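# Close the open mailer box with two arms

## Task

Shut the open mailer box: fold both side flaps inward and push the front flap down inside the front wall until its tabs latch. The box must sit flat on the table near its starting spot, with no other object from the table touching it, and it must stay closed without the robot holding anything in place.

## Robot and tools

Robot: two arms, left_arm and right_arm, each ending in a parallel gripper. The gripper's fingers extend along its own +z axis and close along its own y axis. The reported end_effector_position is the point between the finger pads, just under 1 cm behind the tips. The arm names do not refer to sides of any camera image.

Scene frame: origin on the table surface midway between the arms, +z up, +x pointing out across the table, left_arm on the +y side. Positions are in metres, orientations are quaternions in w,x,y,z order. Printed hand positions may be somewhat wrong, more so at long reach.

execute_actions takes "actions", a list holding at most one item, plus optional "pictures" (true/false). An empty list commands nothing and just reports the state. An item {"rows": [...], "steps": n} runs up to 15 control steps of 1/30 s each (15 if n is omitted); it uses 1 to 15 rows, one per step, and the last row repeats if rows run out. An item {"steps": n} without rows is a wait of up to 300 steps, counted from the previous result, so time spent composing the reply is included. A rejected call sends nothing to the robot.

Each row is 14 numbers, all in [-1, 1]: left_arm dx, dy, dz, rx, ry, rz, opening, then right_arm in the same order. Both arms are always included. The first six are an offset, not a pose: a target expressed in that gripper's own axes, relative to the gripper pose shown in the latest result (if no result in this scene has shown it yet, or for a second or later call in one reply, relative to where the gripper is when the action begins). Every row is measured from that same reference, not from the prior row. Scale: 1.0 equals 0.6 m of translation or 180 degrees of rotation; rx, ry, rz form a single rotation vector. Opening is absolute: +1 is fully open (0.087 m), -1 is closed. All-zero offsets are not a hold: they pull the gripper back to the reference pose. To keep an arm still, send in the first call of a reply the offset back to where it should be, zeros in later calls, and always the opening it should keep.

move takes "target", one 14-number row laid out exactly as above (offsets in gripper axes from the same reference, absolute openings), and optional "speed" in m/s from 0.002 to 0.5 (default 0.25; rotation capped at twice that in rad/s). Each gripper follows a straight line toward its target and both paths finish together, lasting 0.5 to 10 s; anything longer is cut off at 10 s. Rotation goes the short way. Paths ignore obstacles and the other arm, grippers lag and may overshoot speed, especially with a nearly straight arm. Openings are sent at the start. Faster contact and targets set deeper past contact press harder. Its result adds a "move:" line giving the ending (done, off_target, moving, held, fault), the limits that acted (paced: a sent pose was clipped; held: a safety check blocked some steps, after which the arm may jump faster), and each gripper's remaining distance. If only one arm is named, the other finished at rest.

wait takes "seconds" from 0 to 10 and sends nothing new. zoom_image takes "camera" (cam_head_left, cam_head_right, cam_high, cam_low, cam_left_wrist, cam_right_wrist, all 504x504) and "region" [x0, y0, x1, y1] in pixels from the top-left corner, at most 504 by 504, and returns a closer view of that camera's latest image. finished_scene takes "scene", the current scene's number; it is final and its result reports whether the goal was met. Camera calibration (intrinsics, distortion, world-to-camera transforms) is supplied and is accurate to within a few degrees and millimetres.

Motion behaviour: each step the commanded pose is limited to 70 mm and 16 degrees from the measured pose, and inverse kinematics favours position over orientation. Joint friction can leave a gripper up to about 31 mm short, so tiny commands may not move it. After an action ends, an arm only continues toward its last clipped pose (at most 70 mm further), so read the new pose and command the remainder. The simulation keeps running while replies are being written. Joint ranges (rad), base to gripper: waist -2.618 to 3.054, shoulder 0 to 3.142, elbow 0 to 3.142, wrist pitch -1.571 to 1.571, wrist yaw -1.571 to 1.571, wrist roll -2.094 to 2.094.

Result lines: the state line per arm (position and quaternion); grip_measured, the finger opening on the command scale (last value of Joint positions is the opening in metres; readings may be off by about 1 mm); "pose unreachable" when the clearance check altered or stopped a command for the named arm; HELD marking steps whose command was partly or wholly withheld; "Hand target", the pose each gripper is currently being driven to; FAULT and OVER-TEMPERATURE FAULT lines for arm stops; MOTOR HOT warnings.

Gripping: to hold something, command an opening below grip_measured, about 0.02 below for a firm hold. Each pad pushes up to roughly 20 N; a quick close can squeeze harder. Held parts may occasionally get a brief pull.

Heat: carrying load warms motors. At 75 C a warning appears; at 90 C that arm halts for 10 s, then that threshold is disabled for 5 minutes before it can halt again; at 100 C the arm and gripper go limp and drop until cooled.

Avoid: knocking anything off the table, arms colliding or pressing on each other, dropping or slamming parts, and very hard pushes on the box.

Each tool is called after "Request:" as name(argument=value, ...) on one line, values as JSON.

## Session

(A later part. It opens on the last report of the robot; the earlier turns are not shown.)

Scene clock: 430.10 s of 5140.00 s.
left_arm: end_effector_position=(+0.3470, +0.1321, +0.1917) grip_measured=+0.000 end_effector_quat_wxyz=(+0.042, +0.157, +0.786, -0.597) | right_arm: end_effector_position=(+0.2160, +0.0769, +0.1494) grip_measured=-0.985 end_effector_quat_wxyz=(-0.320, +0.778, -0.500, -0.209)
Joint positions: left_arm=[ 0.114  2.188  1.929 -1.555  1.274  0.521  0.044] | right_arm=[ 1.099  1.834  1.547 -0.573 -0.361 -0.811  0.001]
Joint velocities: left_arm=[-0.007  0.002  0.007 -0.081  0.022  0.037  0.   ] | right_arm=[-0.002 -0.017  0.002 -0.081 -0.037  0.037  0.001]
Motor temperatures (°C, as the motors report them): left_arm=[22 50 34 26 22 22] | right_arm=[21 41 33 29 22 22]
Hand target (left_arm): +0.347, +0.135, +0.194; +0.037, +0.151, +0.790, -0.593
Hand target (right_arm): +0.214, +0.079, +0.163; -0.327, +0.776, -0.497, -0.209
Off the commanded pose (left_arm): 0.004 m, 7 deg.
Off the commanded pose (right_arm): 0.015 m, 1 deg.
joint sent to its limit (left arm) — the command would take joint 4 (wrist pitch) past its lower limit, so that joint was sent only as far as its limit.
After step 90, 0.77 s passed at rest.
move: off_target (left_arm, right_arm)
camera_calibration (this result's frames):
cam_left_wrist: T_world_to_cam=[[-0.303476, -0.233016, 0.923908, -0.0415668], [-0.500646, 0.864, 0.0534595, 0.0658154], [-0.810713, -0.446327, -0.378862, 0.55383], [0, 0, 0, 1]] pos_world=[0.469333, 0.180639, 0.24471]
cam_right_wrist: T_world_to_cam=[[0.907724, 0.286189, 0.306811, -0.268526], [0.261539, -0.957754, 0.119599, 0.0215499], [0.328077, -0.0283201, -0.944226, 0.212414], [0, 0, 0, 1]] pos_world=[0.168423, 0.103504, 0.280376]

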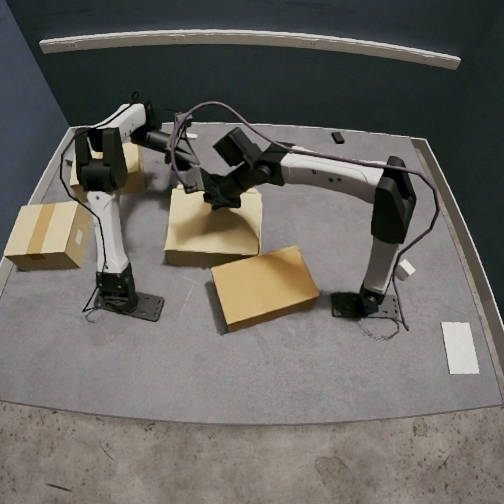

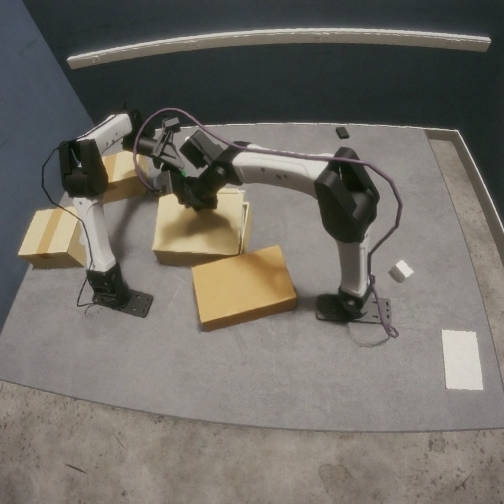

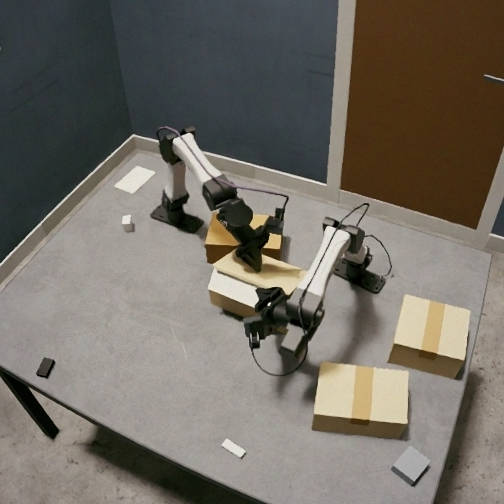

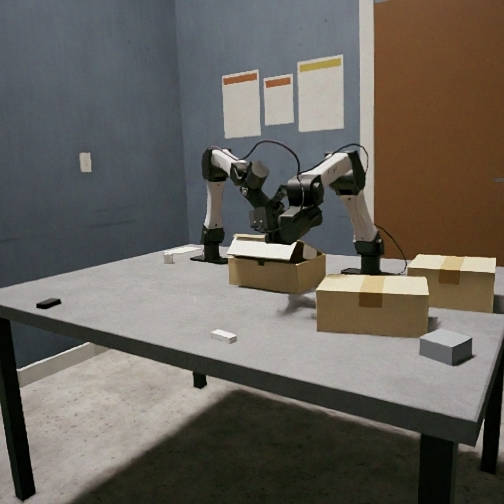

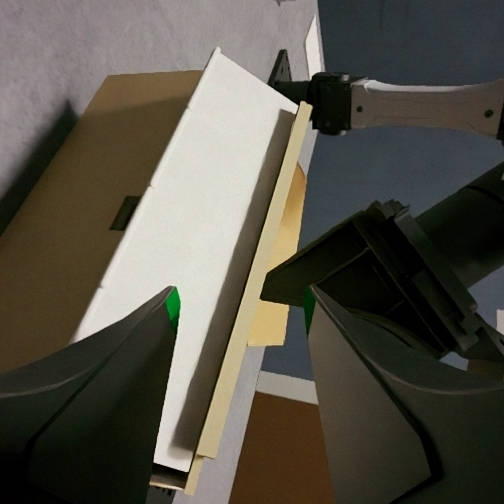

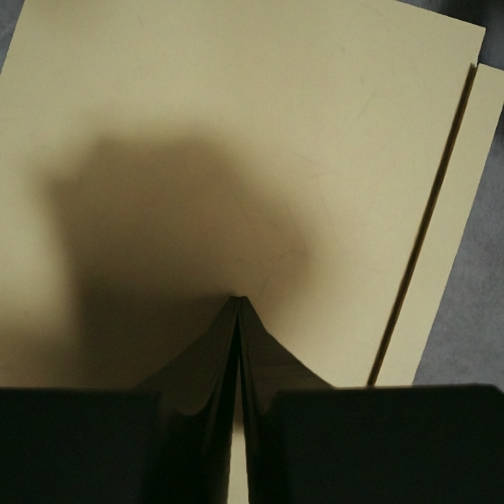

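Request:
move(target=[0.07,0,0,0,0,0,0.0, 0,0,0,0,0,0,-1], speed=0.05)

Request:
move(target=[0,0,0,0,0,0,-1, 0,0,0,0,0,0,-1])

Scene clock: 433.03 s of 5140.00 s.
left_arm: end_effector_position=(+0.3077, +0.1373, +0.1872) grip_measured=+0.000 end_effector_quat_wxyz=(+0.037, +0.157, +0.785, -0.599) | right_arm: end_effector_position=(+0.2160, +0.0768, +0.1494) grip_measured=-0.985 end_effector_quat_wxyz=(-0.319, +0.778, -0.500, -0.209)
Joint positions: left_arm=[ 0.122  2.046  1.683 -1.508  1.273  0.573  0.044] | right_arm=[ 1.099  1.834  1.547 -0.573 -0.361 -0.811  0.001]
Joint velocities: left_arm=[-0.007 -0.012 -0.002 -0.081  0.022 -0.007  0.   ] | right_arm=[ 0.007  0.012 -0.012 -0.007 -0.022 -0.022 -0.   ]
Motor temperatures (°C, as the motors report them): left_arm=[22 50 34 26 22 22] | right_arm=[21 41 33 29 22 22]
Hand target (left_arm): +0.308, +0.140, +0.182; +0.042, +0.157, +0.786, -0.597
Hand target (right_arm): +0.216, +0.077, +0.149; -0.320, +0.778, -0.500, -0.209
Off the commanded pose (left_arm): 0.007 m, 1 deg.
Off the commanded pose (right_arm): 0.000 m, 0 deg.
move: done
camera_calibration (this result's frames):
cam_left_wrist: T_world_to_cam=[[-0.298219, -0.228133, 0.926834, -0.050942], [-0.494223, 0.867623, 0.0545375, 0.0391607], [-0.816584, -0.441798, -0.37149, 0.522357], [0, 0, 0, 1]] pos_world=[0.43071, 0.185178, 0.23913]
cam_right_wrist: T_world_to_cam=[[0.907782, 0.286291, 0.306545, -0.268435], [0.261561, -0.957715, 0.119867, 0.0214527], [0.327899, -0.0286332, -0.944279, 0.212444], [0, 0, 0, 1]] pos_world=[0.168409, 0.103479, 0.280322]

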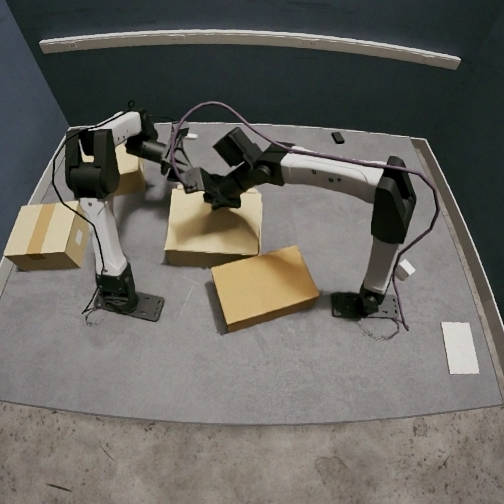

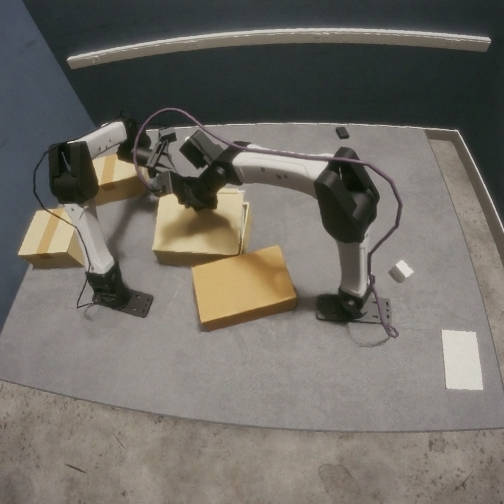

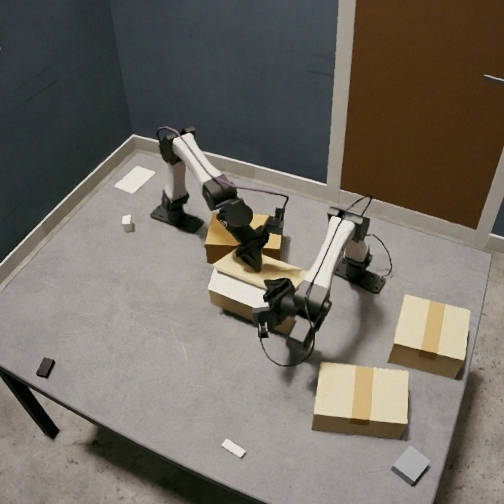

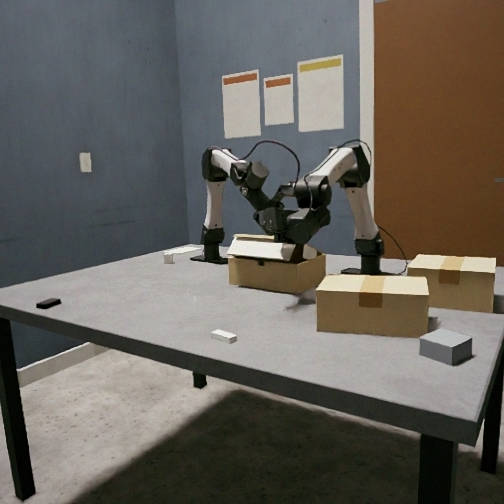

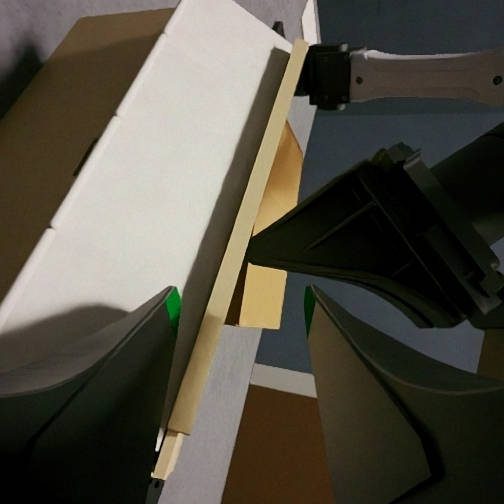

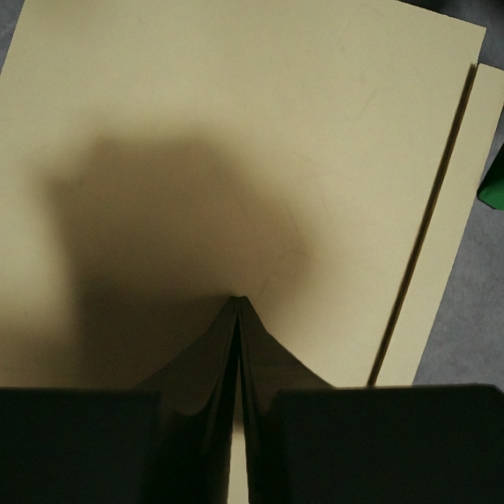

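Scene clock: 433.53 s of 5140.00 s.
left_arm: end_effector_position=(+0.3077, +0.1373, +0.1872) grip_measured=-1.000 end_effector_quat_wxyz=(+0.037, +0.158, +0.784, -0.599) | right_arm: end_effector_position=(+0.2160, +0.0768, +0.1494) grip_measured=-0.985 end_effector_quat_wxyz=(-0.319, +0.778, -0.500, -0.209)
Joint positions: left_arm=[ 0.122  2.046  1.683 -1.508  1.273  0.573  0.   ] | right_arm=[ 1.099  1.834  1.547 -0.573 -0.361 -0.811  0.001]
Joint velocities: left_arm=[-0.012 -0.012  0.007 -0.037 -0.022 -0.051  0.   ] | right_arm=[ 0.007  0.017 -0.012 -0.037 -0.007 -0.037 -0.   ]
Motor temperatures (°C, as the motors report them): left_arm=[22 50 34 26 22 22] | right_arm=[21 41 33 29 22 22]
Hand target (left_arm): +0.308, +0.137, +0.187; +0.037, +0.158, +0.784, -0.599
Hand target (right_arm): +0.216, +0.077, +0.149; -0.319, +0.778, -0.500, -0.209
Off the commanded pose (left_arm): 0.000 m, 0 deg.
Off the commanded pose (right_arm): 0.000 m, 0 deg.
move: done
camera_calibration (this result's frames):
cam_left_wrist: T_world_to_cam=[[-0.298572, -0.228117, 0.926724, -0.0507736], [-0.494243, 0.867624, 0.0543341, 0.0392331], [-0.816442, -0.441805, -0.371794, 0.522399], [0, 0, 0, 1]] pos_world=[0.43074, 0.185177, 0.239146]
cam_right_wrist: T_world_to_cam=[[0.907782, 0.286291, 0.306545, -0.268435], [0.261561, -0.957715, 0.119867, 0.0214527], [0.327899, -0.0286332, -0.944279, 0.212444], [0, 0, 0, 1]] pos_world=[0.168409, 0.103479, 0.280322]

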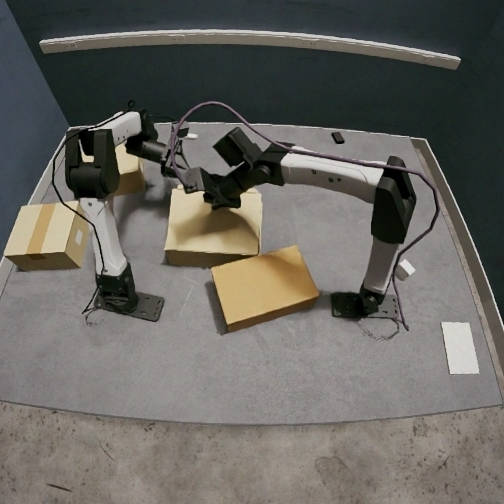

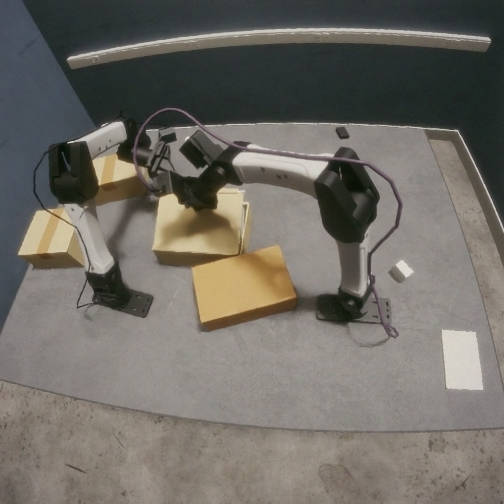

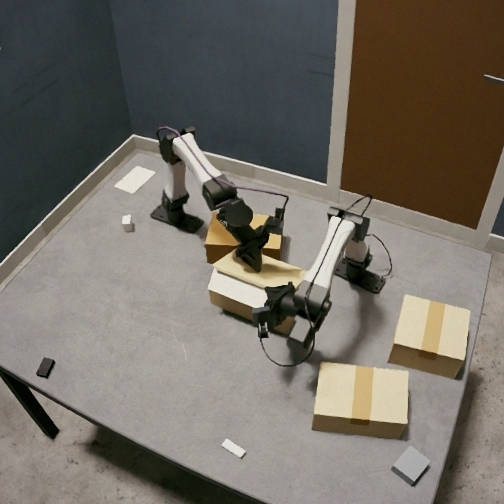

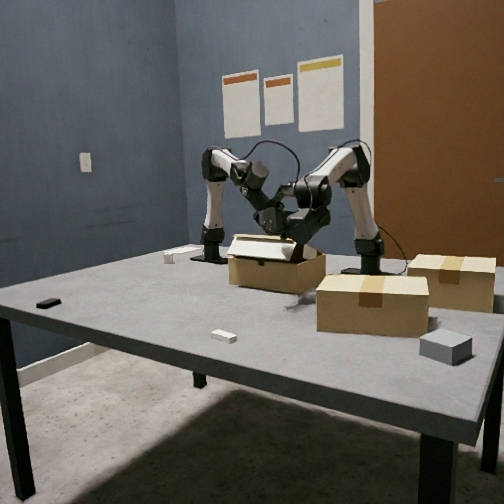

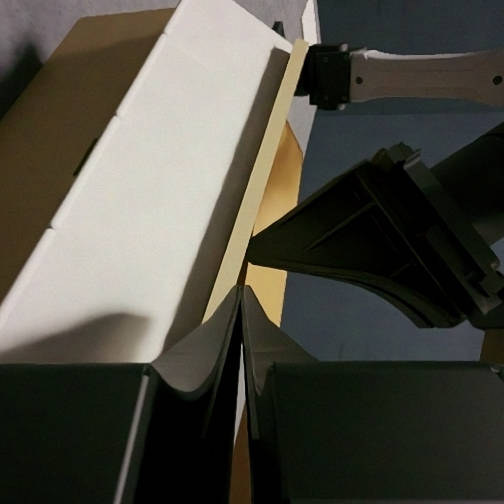

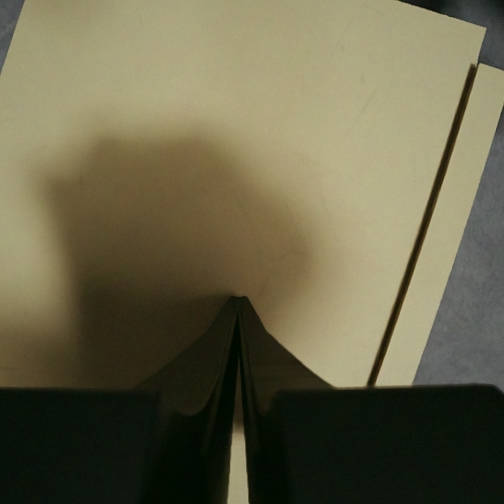

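Missed; go deeper and lower.

Request:
move(target=[0.04,0.035,0.03,0,0,0,-0.2, 0,0,0,0,0,0,-1], speed=0.04)

Request:
move(target=[0,0,0,0,0,0,-1, 0,0,0,0,0,0,-1])

Scene clock: 436.00 s of 5140.00 s.
left_arm: end_effector_position=(+0.2925, +0.1331, +0.1618) grip_measured=-0.200 end_effector_quat_wxyz=(+0.041, +0.157, +0.783, -0.600) | right_arm: end_effector_position=(+0.2160, +0.0768, +0.1494) grip_measured=-0.985 end_effector_quat_wxyz=(-0.319, +0.778, -0.500, -0.209)
Joint positions: left_arm=[ 0.11   1.985  1.495 -1.321  1.282  0.517  0.035] | right_arm=[ 1.099  1.834  1.547 -0.573 -0.361 -0.811  0.001]
Joint velocities: left_arm=[-0.022 -0.037 -0.012  0.081  0.007  0.022  0.   ] | right_arm=[-0.017  0.002 -0.007 -0.037 -0.066 -0.022 -0.   ]
Motor temperatures (°C, as the motors report them): left_arm=[22 50 34 25 22 22] | right_arm=[21 41 34 29 22 22]
Hand target (left_arm): +0.288, +0.130, +0.157; +0.037, +0.158, +0.784, -0.599
Hand target (right_arm): +0.216, +0.077, +0.149; -0.319, +0.778, -0.500, -0.209
Off the commanded pose (left_arm): 0.007 m, 1 deg.
Off the commanded pose (right_arm): 0.000 m, 0 deg.
move: done
camera_calibration (this result's frames):
cam_left_wrist: T_world_to_cam=[[-0.302067, -0.225466, 0.92624, -0.0320321], [-0.49959, 0.864952, 0.0476199, 0.0397321], [-0.81189, -0.448356, -0.373914, 0.498547], [0, 0, 0, 1]] pos_world=[0.414939, 0.181938, 0.214191]
cam_right_wrist: T_world_to_cam=[[0.907782, 0.286291, 0.306545, -0.268435], [0.261561, -0.957715, 0.119867, 0.0214527], [0.327899, -0.0286332, -0.944279, 0.212444], [0, 0, 0, 1]] pos_world=[0.168409, 0.103479, 0.280322]

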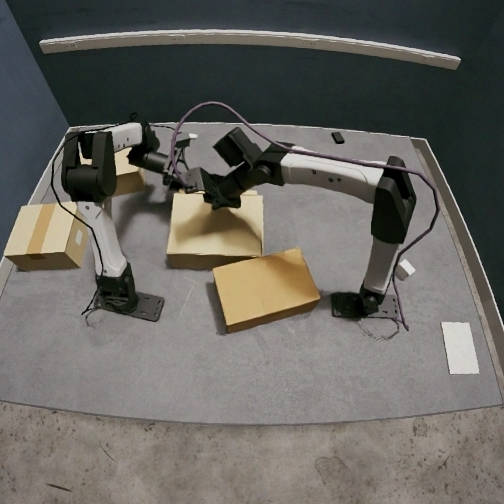

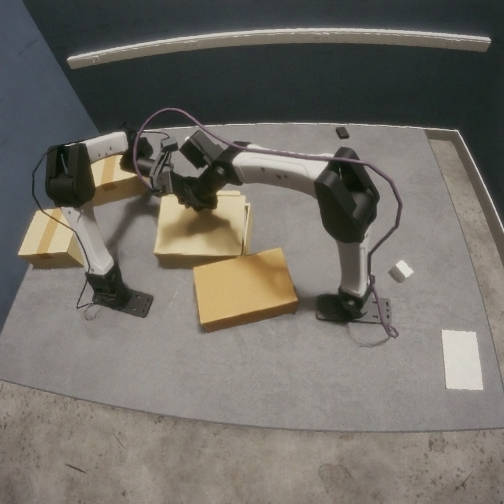

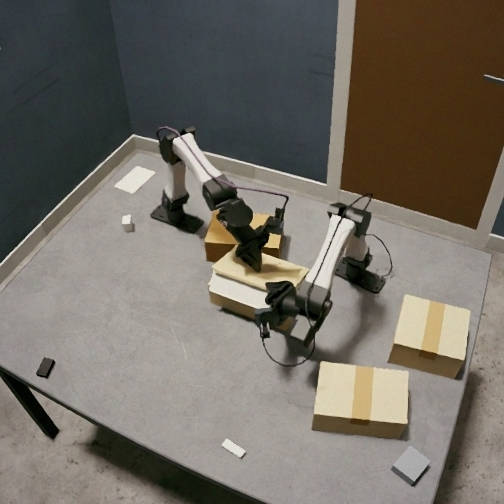

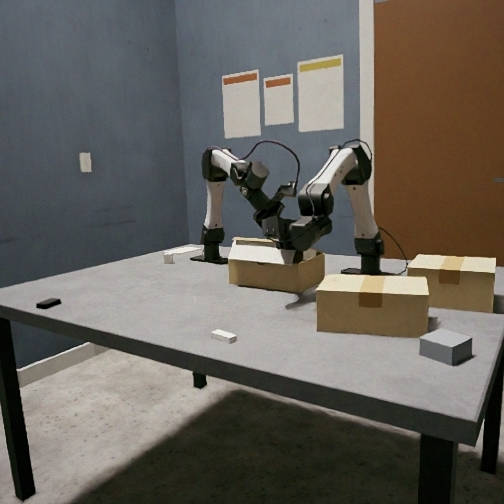

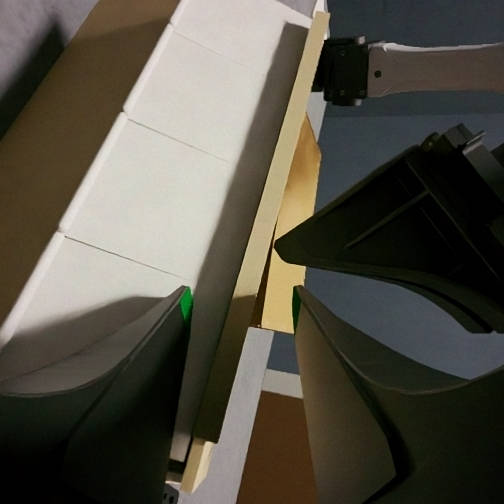

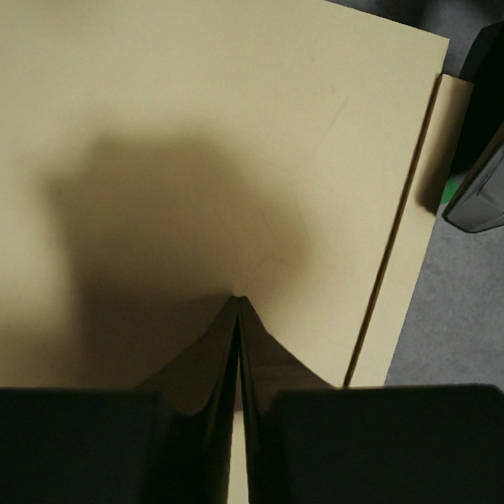

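Scene clock: 436.50 s of 5140.00 s.
left_arm: end_effector_position=(+0.2931, +0.1318, +0.1647) grip_measured=-0.856 end_effector_quat_wxyz=(+0.044, +0.154, +0.778, -0.607) | right_arm: end_effector_position=(+0.2160, +0.0768, +0.1494) grip_measured=-0.985 end_effector_quat_wxyz=(-0.319, +0.778, -0.500, -0.209)
Joint positions: left_arm=[ 0.11   1.985  1.495 -1.321  1.3    0.518  0.006] | right_arm=[ 1.099  1.834  1.547 -0.573 -0.361 -0.811  0.001]
Joint velocities: left_arm=[ 0.022 -0.002  0.007 -0.007 -0.007  0.081 -0.   ] | right_arm=[ 0.007 -0.007 -0.002 -0.095 -0.022 -0.066 -0.   ]
Motor temperatures (°C, as the motors report them): left_arm=[22 50 34 25 22 22] | right_arm=[21 41 34 29 22 22]
Hand target (left_arm): +0.292, +0.133, +0.162; +0.041, +0.157, +0.783, -0.600
Hand target (right_arm): +0.216, +0.077, +0.149; -0.319, +0.778, -0.500, -0.209
Off the commanded pose (left_arm): 0.003 m, 1 deg.
Off the commanded pose (right_arm): 0.000 m, 0 deg.
move: done
camera_calibration (this result's frames):
cam_left_wrist: T_world_to_cam=[[-0.300524, -0.210228, 0.930317, -0.0379313], [-0.503249, 0.863527, 0.0325682, 0.0447668], [-0.810201, -0.458394, -0.365308, 0.498982], [0, 0, 0, 1]] pos_world=[0.415405, 0.182099, 0.216112]
cam_right_wrist: T_world_to_cam=[[0.907782, 0.286291, 0.306545, -0.268435], [0.261561, -0.957715, 0.119867, 0.0214527], [0.327899, -0.0286332, -0.944279, 0.212444], [0, 0, 0, 1]] pos_world=[0.168409, 0.103479, 0.280322]

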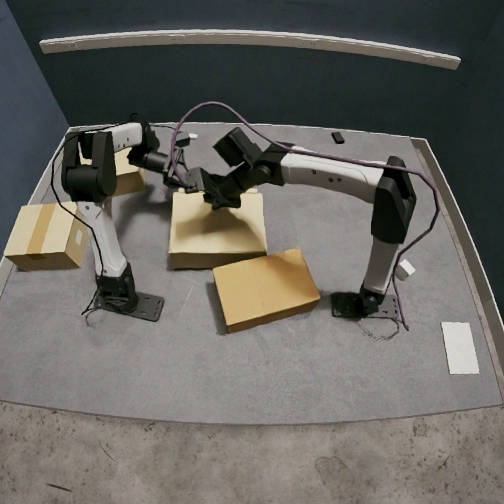

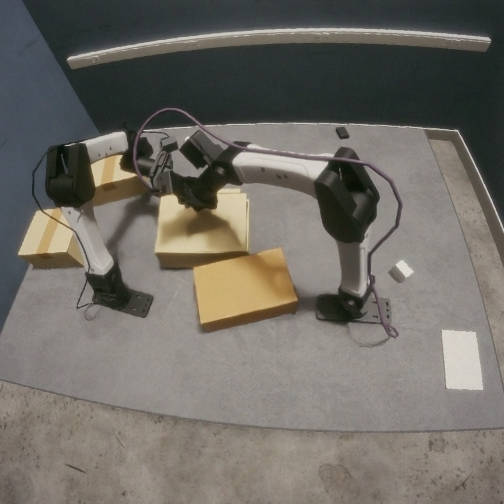

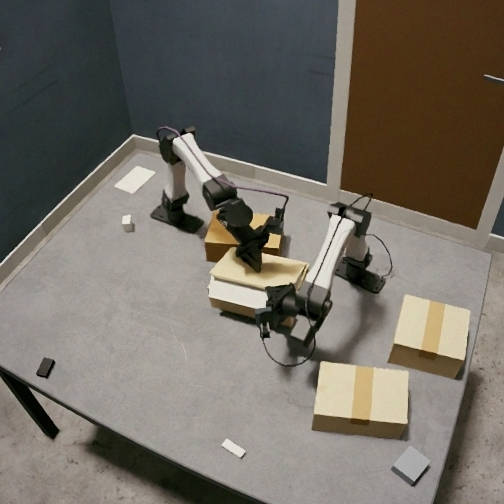

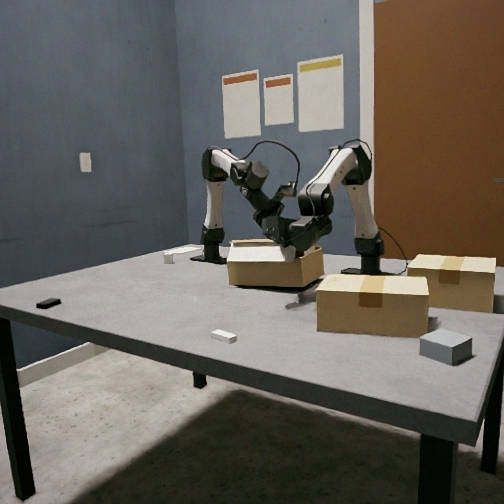

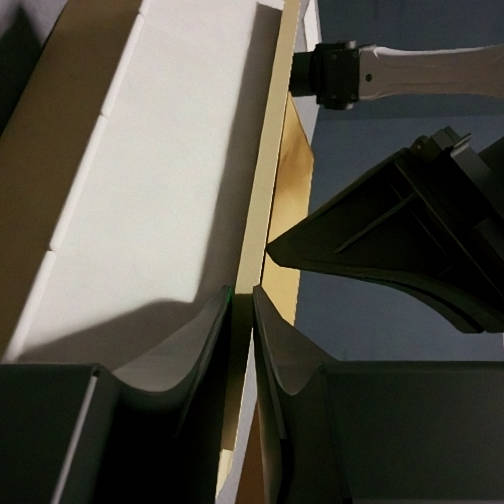

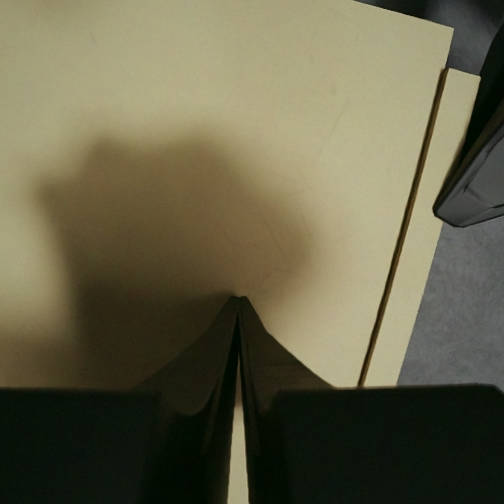

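Request:
move(target=[0,0,0,0,0,0,-1, -0.02,-0.01,-0.26,0,0,0,-1], speed=0.15)

Request:
move(target=[-0.097,-0.057,0.073,0.07,0,0,-1, 0.16,-0.3,-0.05,-0.1,-0.2,0,-1], speed=0.1)

Scene clock: 440.70 s of 5140.00 s.
left_arm: end_effector_position=(+0.2936, +0.1310, +0.1668) grip_measured=-0.856 end_effector_quat_wxyz=(+0.045, +0.153, +0.775, -0.612) | right_arm: end_effector_position=(+0.2158, -0.0207, +0.2577) grip_measured=-0.985 end_effector_quat_wxyz=(-0.310, +0.777, -0.506, -0.209)
Joint positions: left_arm=[ 0.11   1.985  1.495 -1.321  1.313  0.518  0.006] | right_arm=[ 0.943  1.616  1.753 -1.068 -0.457 -0.936  0.001]
Joint velocities: left_arm=[-0.012  0.007  0.002 -0.022  0.037  0.051  0.001] | right_arm=[-0.002  0.002 -0.007  0.066  0.022 -0.022 -0.001]
Motor temperatures (°C, as the motors report them): left_arm=[22 50 34 25 22 22] | right_arm=[21 40 34 29 22 22]
Hand target (left_arm): +0.293, +0.132, +0.165; +0.044, +0.154, +0.778, -0.607
Hand target (right_arm): +0.216, -0.023, +0.269; -0.320, +0.777, -0.500, -0.209
Off the commanded pose (left_arm): 0.002 m, 1 deg.
Off the commanded pose (right_arm): 0.012 m, 1 deg.
move: off_target (right_arm)
camera_calibration (this result's frames):
cam_left_wrist: T_world_to_cam=[[-0.299214, -0.199439, 0.93311, -0.0421647], [-0.505899, 0.86231, 0.0220834, 0.048375], [-0.809035, -0.465452, -0.358911, 0.49922], [0, 0, 0, 1]] pos_world=[0.415743, 0.182239, 0.217452]
cam_right_wrist: T_world_to_cam=[[0.913801, 0.285638, 0.288754, -0.270278], [0.257772, -0.95726, 0.131176, -0.0870298], [0.313882, -0.045436, -0.948374, 0.315747], [0, 0, 0, 1]] pos_world=[0.170307, 0.00823798, 0.388907]

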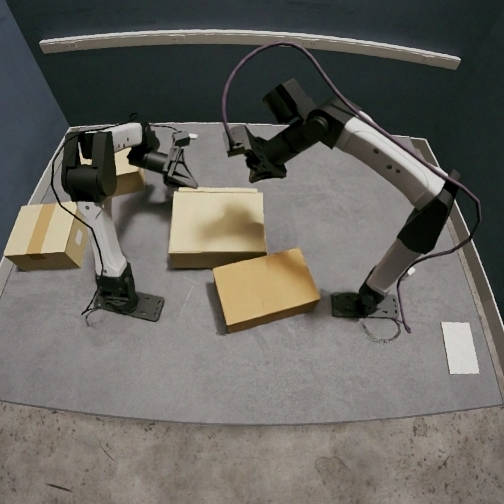

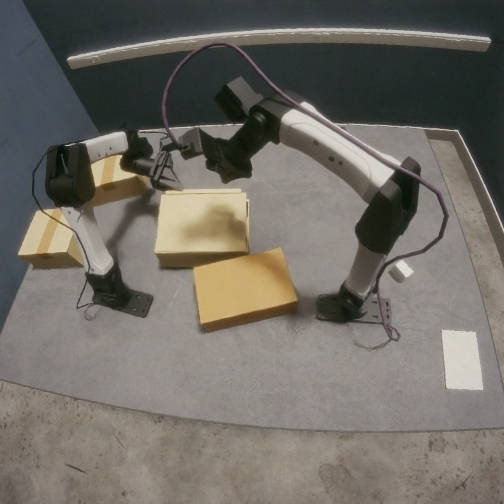

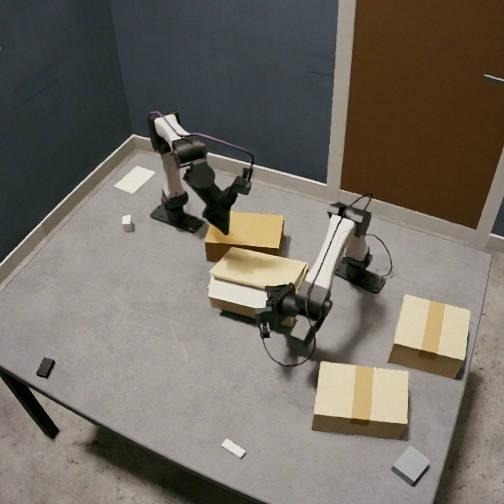

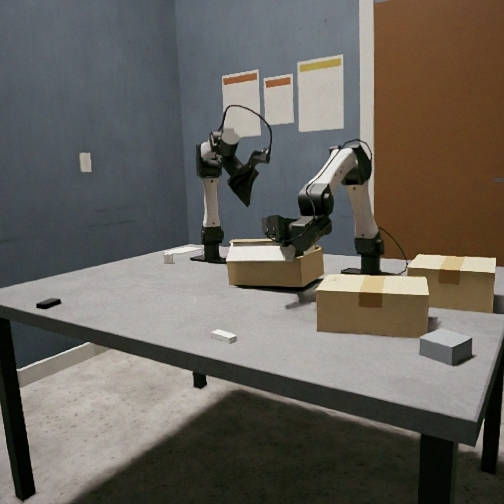

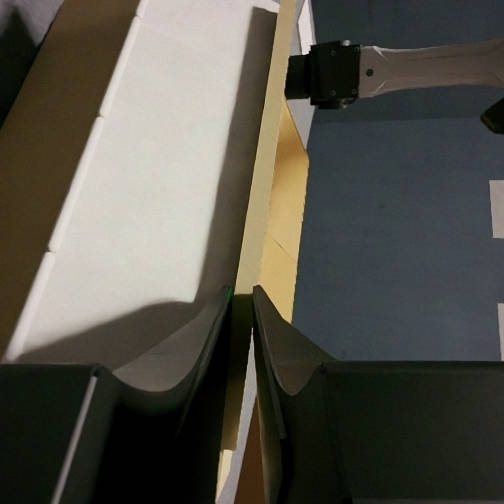

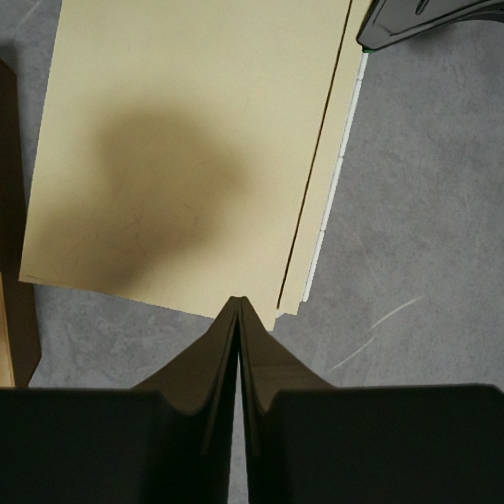

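Scene clock: 444.77 s of 5140.00 s.
left_arm: end_effector_position=(+0.3331, +0.0753, +0.2027) grip_measured=-0.874 end_effector_quat_wxyz=(+0.033, +0.162, +0.706, -0.689) | right_arm: end_effector_position=(+0.4187, -0.0503, +0.2687) grip_measured=-0.985 end_effector_quat_wxyz=(-0.445, +0.654, -0.402, -0.461)
Joint positions: left_arm=[-0.01   2.135  1.735 -1.187  1.522  0.289  0.006] | right_arm=[ 0.362  2.494  2.828 -1.564 -1.38  -1.441  0.001]
Joint velocities: left_arm=[ 0.007 -0.007  0.002  0.066  0.022 -0.007  0.   ] | right_arm=[-0.022 -0.012 -0.002 -0.007 -0.007  0.081 -0.   ]
Motor temperatures (°C, as the motors report them): left_arm=[22 49 34 25 22 22] | right_arm=[21 40 34 28 22 22]
Hand target (left_arm): +0.333, +0.071, +0.202; +0.025, +0.159, +0.701, -0.695
Hand target (right_arm): +0.420, -0.052, +0.270; -0.446, +0.649, -0.404, -0.465
Off the commanded pose (left_arm): 0.004 m, 1 deg.
Off the commanded pose (right_arm): 0.002 m, 17 deg; orientation clipped at the last step of the last action.
elbow stopped short (right arm): the move would have taken joint 3 (elbow) straighter than the controller allows; a more bent joint 3 avoids this.
move: off_target (right_arm); limits=paced
camera_calibration (this result's frames):
cam_left_wrist: T_world_to_cam=[[-0.280534, 0.00727238, 0.959817, -0.102196], [-0.455804, 0.87902, -0.139882, 0.130471], [-0.844715, -0.47673, -0.24328, 0.507443], [0, 0, 0, 1]] pos_world=[0.459445, 0.12797, 0.23979]
cam_right_wrist: T_world_to_cam=[[0.939207, 0.262368, 0.22148, -0.444129], [0.339718, -0.803687, -0.488548, -0.0290931], [0.0498213, 0.534088, -0.84396, 0.372825], [0, 0, 0, 1]] pos_world=[0.408437, -0.105978, 0.398802]

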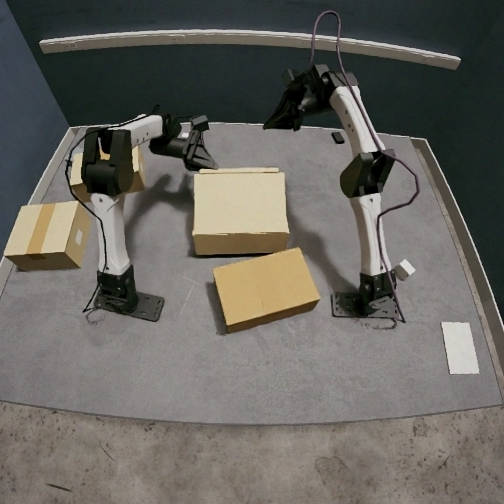

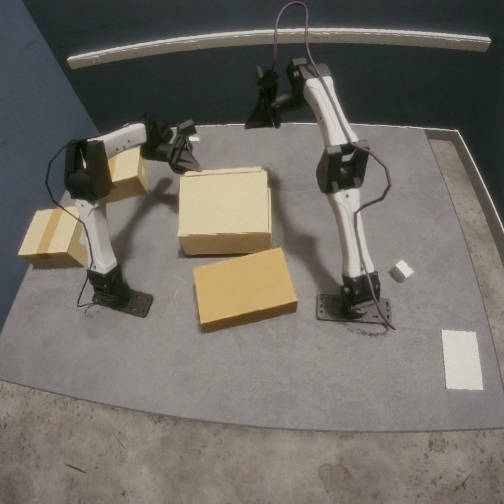

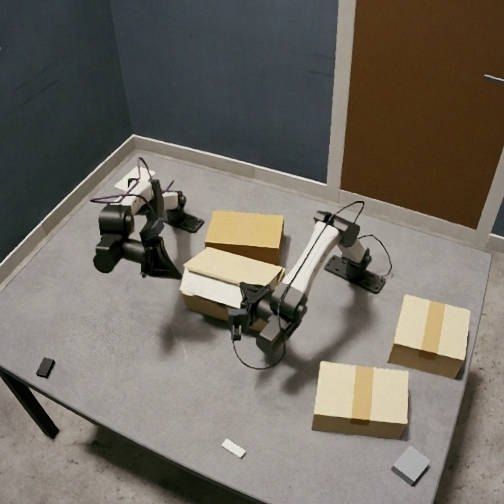

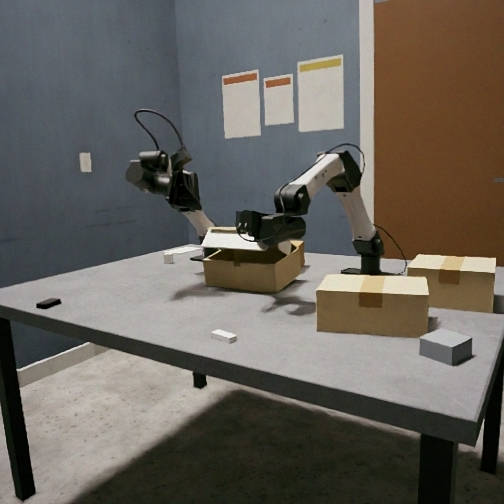

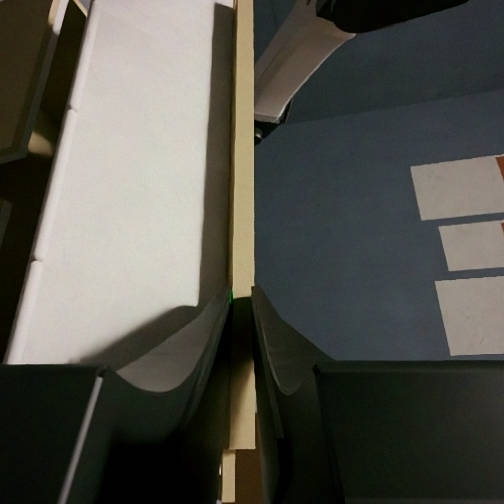

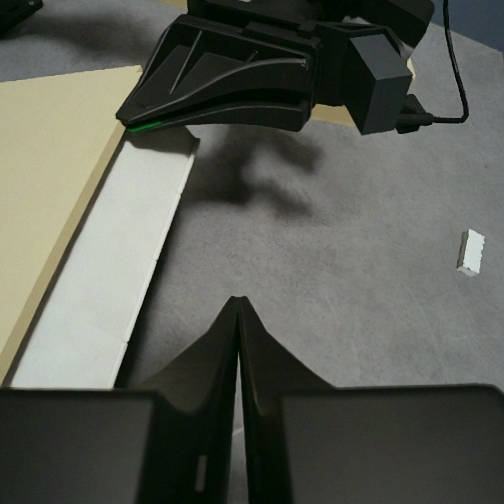

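Request:
move(target=[0,0,0,0,0,0.1,-1, 0.173,0.05,0.125,-0.1,0,0,-1], speed=0.1)

Scene clock: 450.20 s of 5140.00 s.
left_arm: end_effector_position=(+0.3352, +0.0756, +0.2058) grip_measured=-0.873 end_effector_quat_wxyz=(+0.138, +0.268, +0.675, -0.673) | right_arm: end_effector_position=(+0.4015, -0.0008, +0.1566) grip_measured=-0.985 end_effector_quat_wxyz=(-0.391, +0.697, -0.357, -0.483)
Joint positions: left_arm=[-0.01   2.094  1.735 -1.173  1.515  0.541  0.006] | right_arm=[ 0.473  2.635  2.671 -1.564 -1.341 -1.734  0.001]
Joint velocities: left_arm=[ 0.022  0.002 -0.002 -0.051  0.037 -0.081 -0.   ] | right_arm=[-0.002 -0.007 -0.007 -0.007 -0.11  -0.066  0.   ]
Motor temperatures (°C, as the motors report them): left_arm=[22 49 34 25 22 22] | right_arm=[21 41 34 28 23 22]
Hand target (left_arm): +0.333, +0.075, +0.203; +0.140, +0.271, +0.672, -0.675
Hand target (right_arm): +0.398, +0.000, +0.149; -0.382, +0.698, -0.360, -0.487
Off the commanded pose (left_arm): 0.004 m, 1 deg.
Off the commanded pose (right_arm): 0.008 m, 8 deg.
joint sent to its limit (right arm) — the command would take joint 4 (wrist pitch) past its lower limit, so that joint was sent only as far as its limit.
After step 90, 0.43 s passed at rest.
move: off_target (right_arm)
camera_calibration (this result's frames):
cam_left_wrist: T_world_to_cam=[[-0.553728, 0.055327, 0.830857, 0.00989252], [-0.375683, 0.87387, -0.308566, 0.139861], [-0.743134, -0.483001, -0.463101, 0.521831], [0, 0, 0, 1]] pos_world=[0.445811, 0.129277, 0.276598]
cam_right_wrist: T_world_to_cam=[[0.881522, 0.422887, 0.209966, -0.391041], [0.471253, -0.760769, -0.446264, -0.097643], [-0.028984, 0.492338, -0.869921, 0.288303], [0, 0, 0, 1]] pos_world=[0.399082, -0.0508603, 0.289331]

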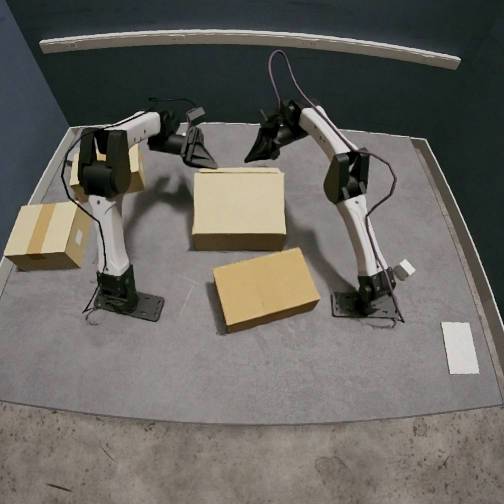

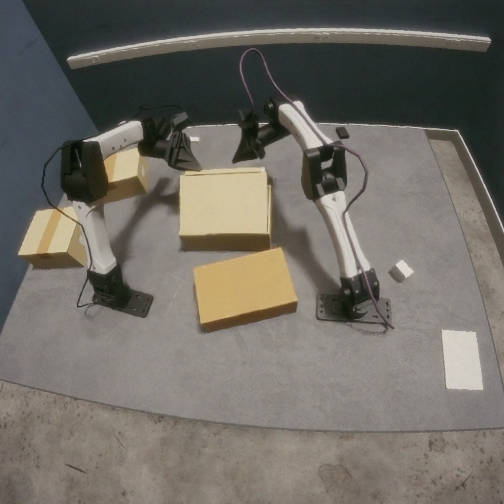

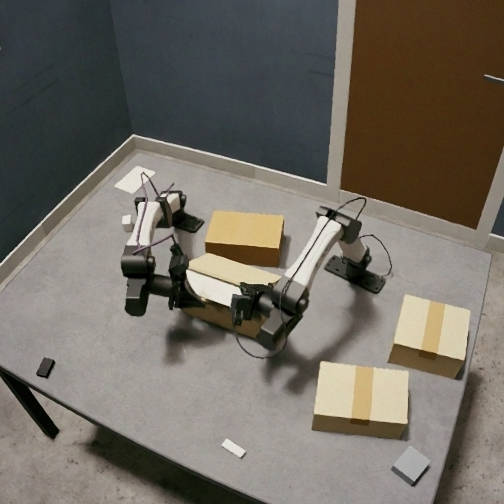

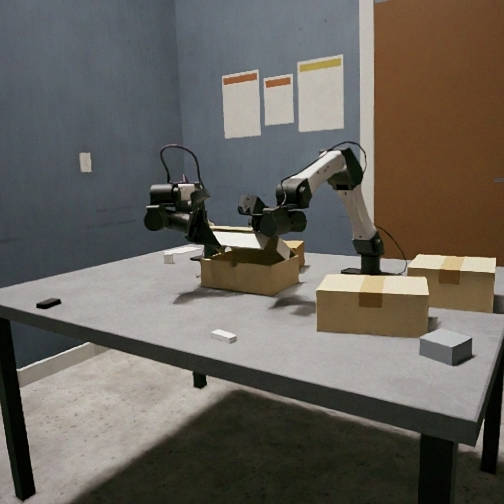

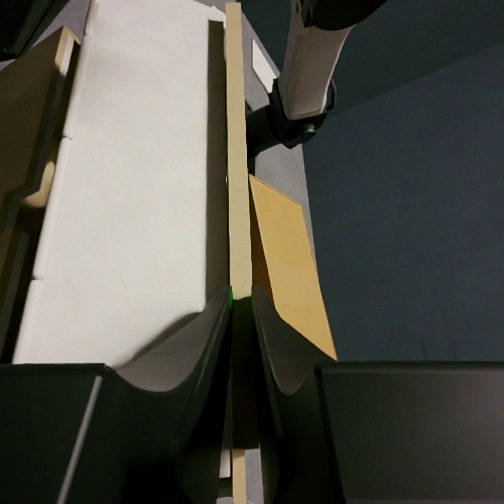

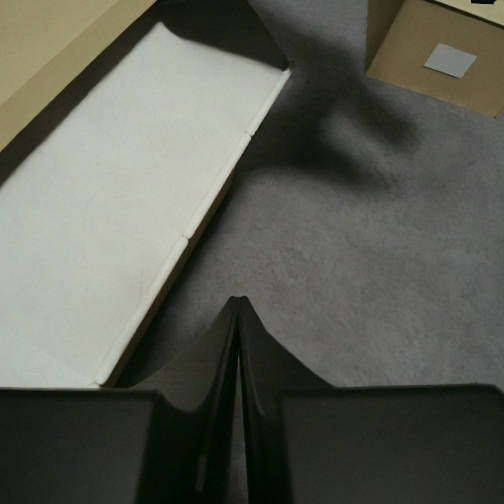

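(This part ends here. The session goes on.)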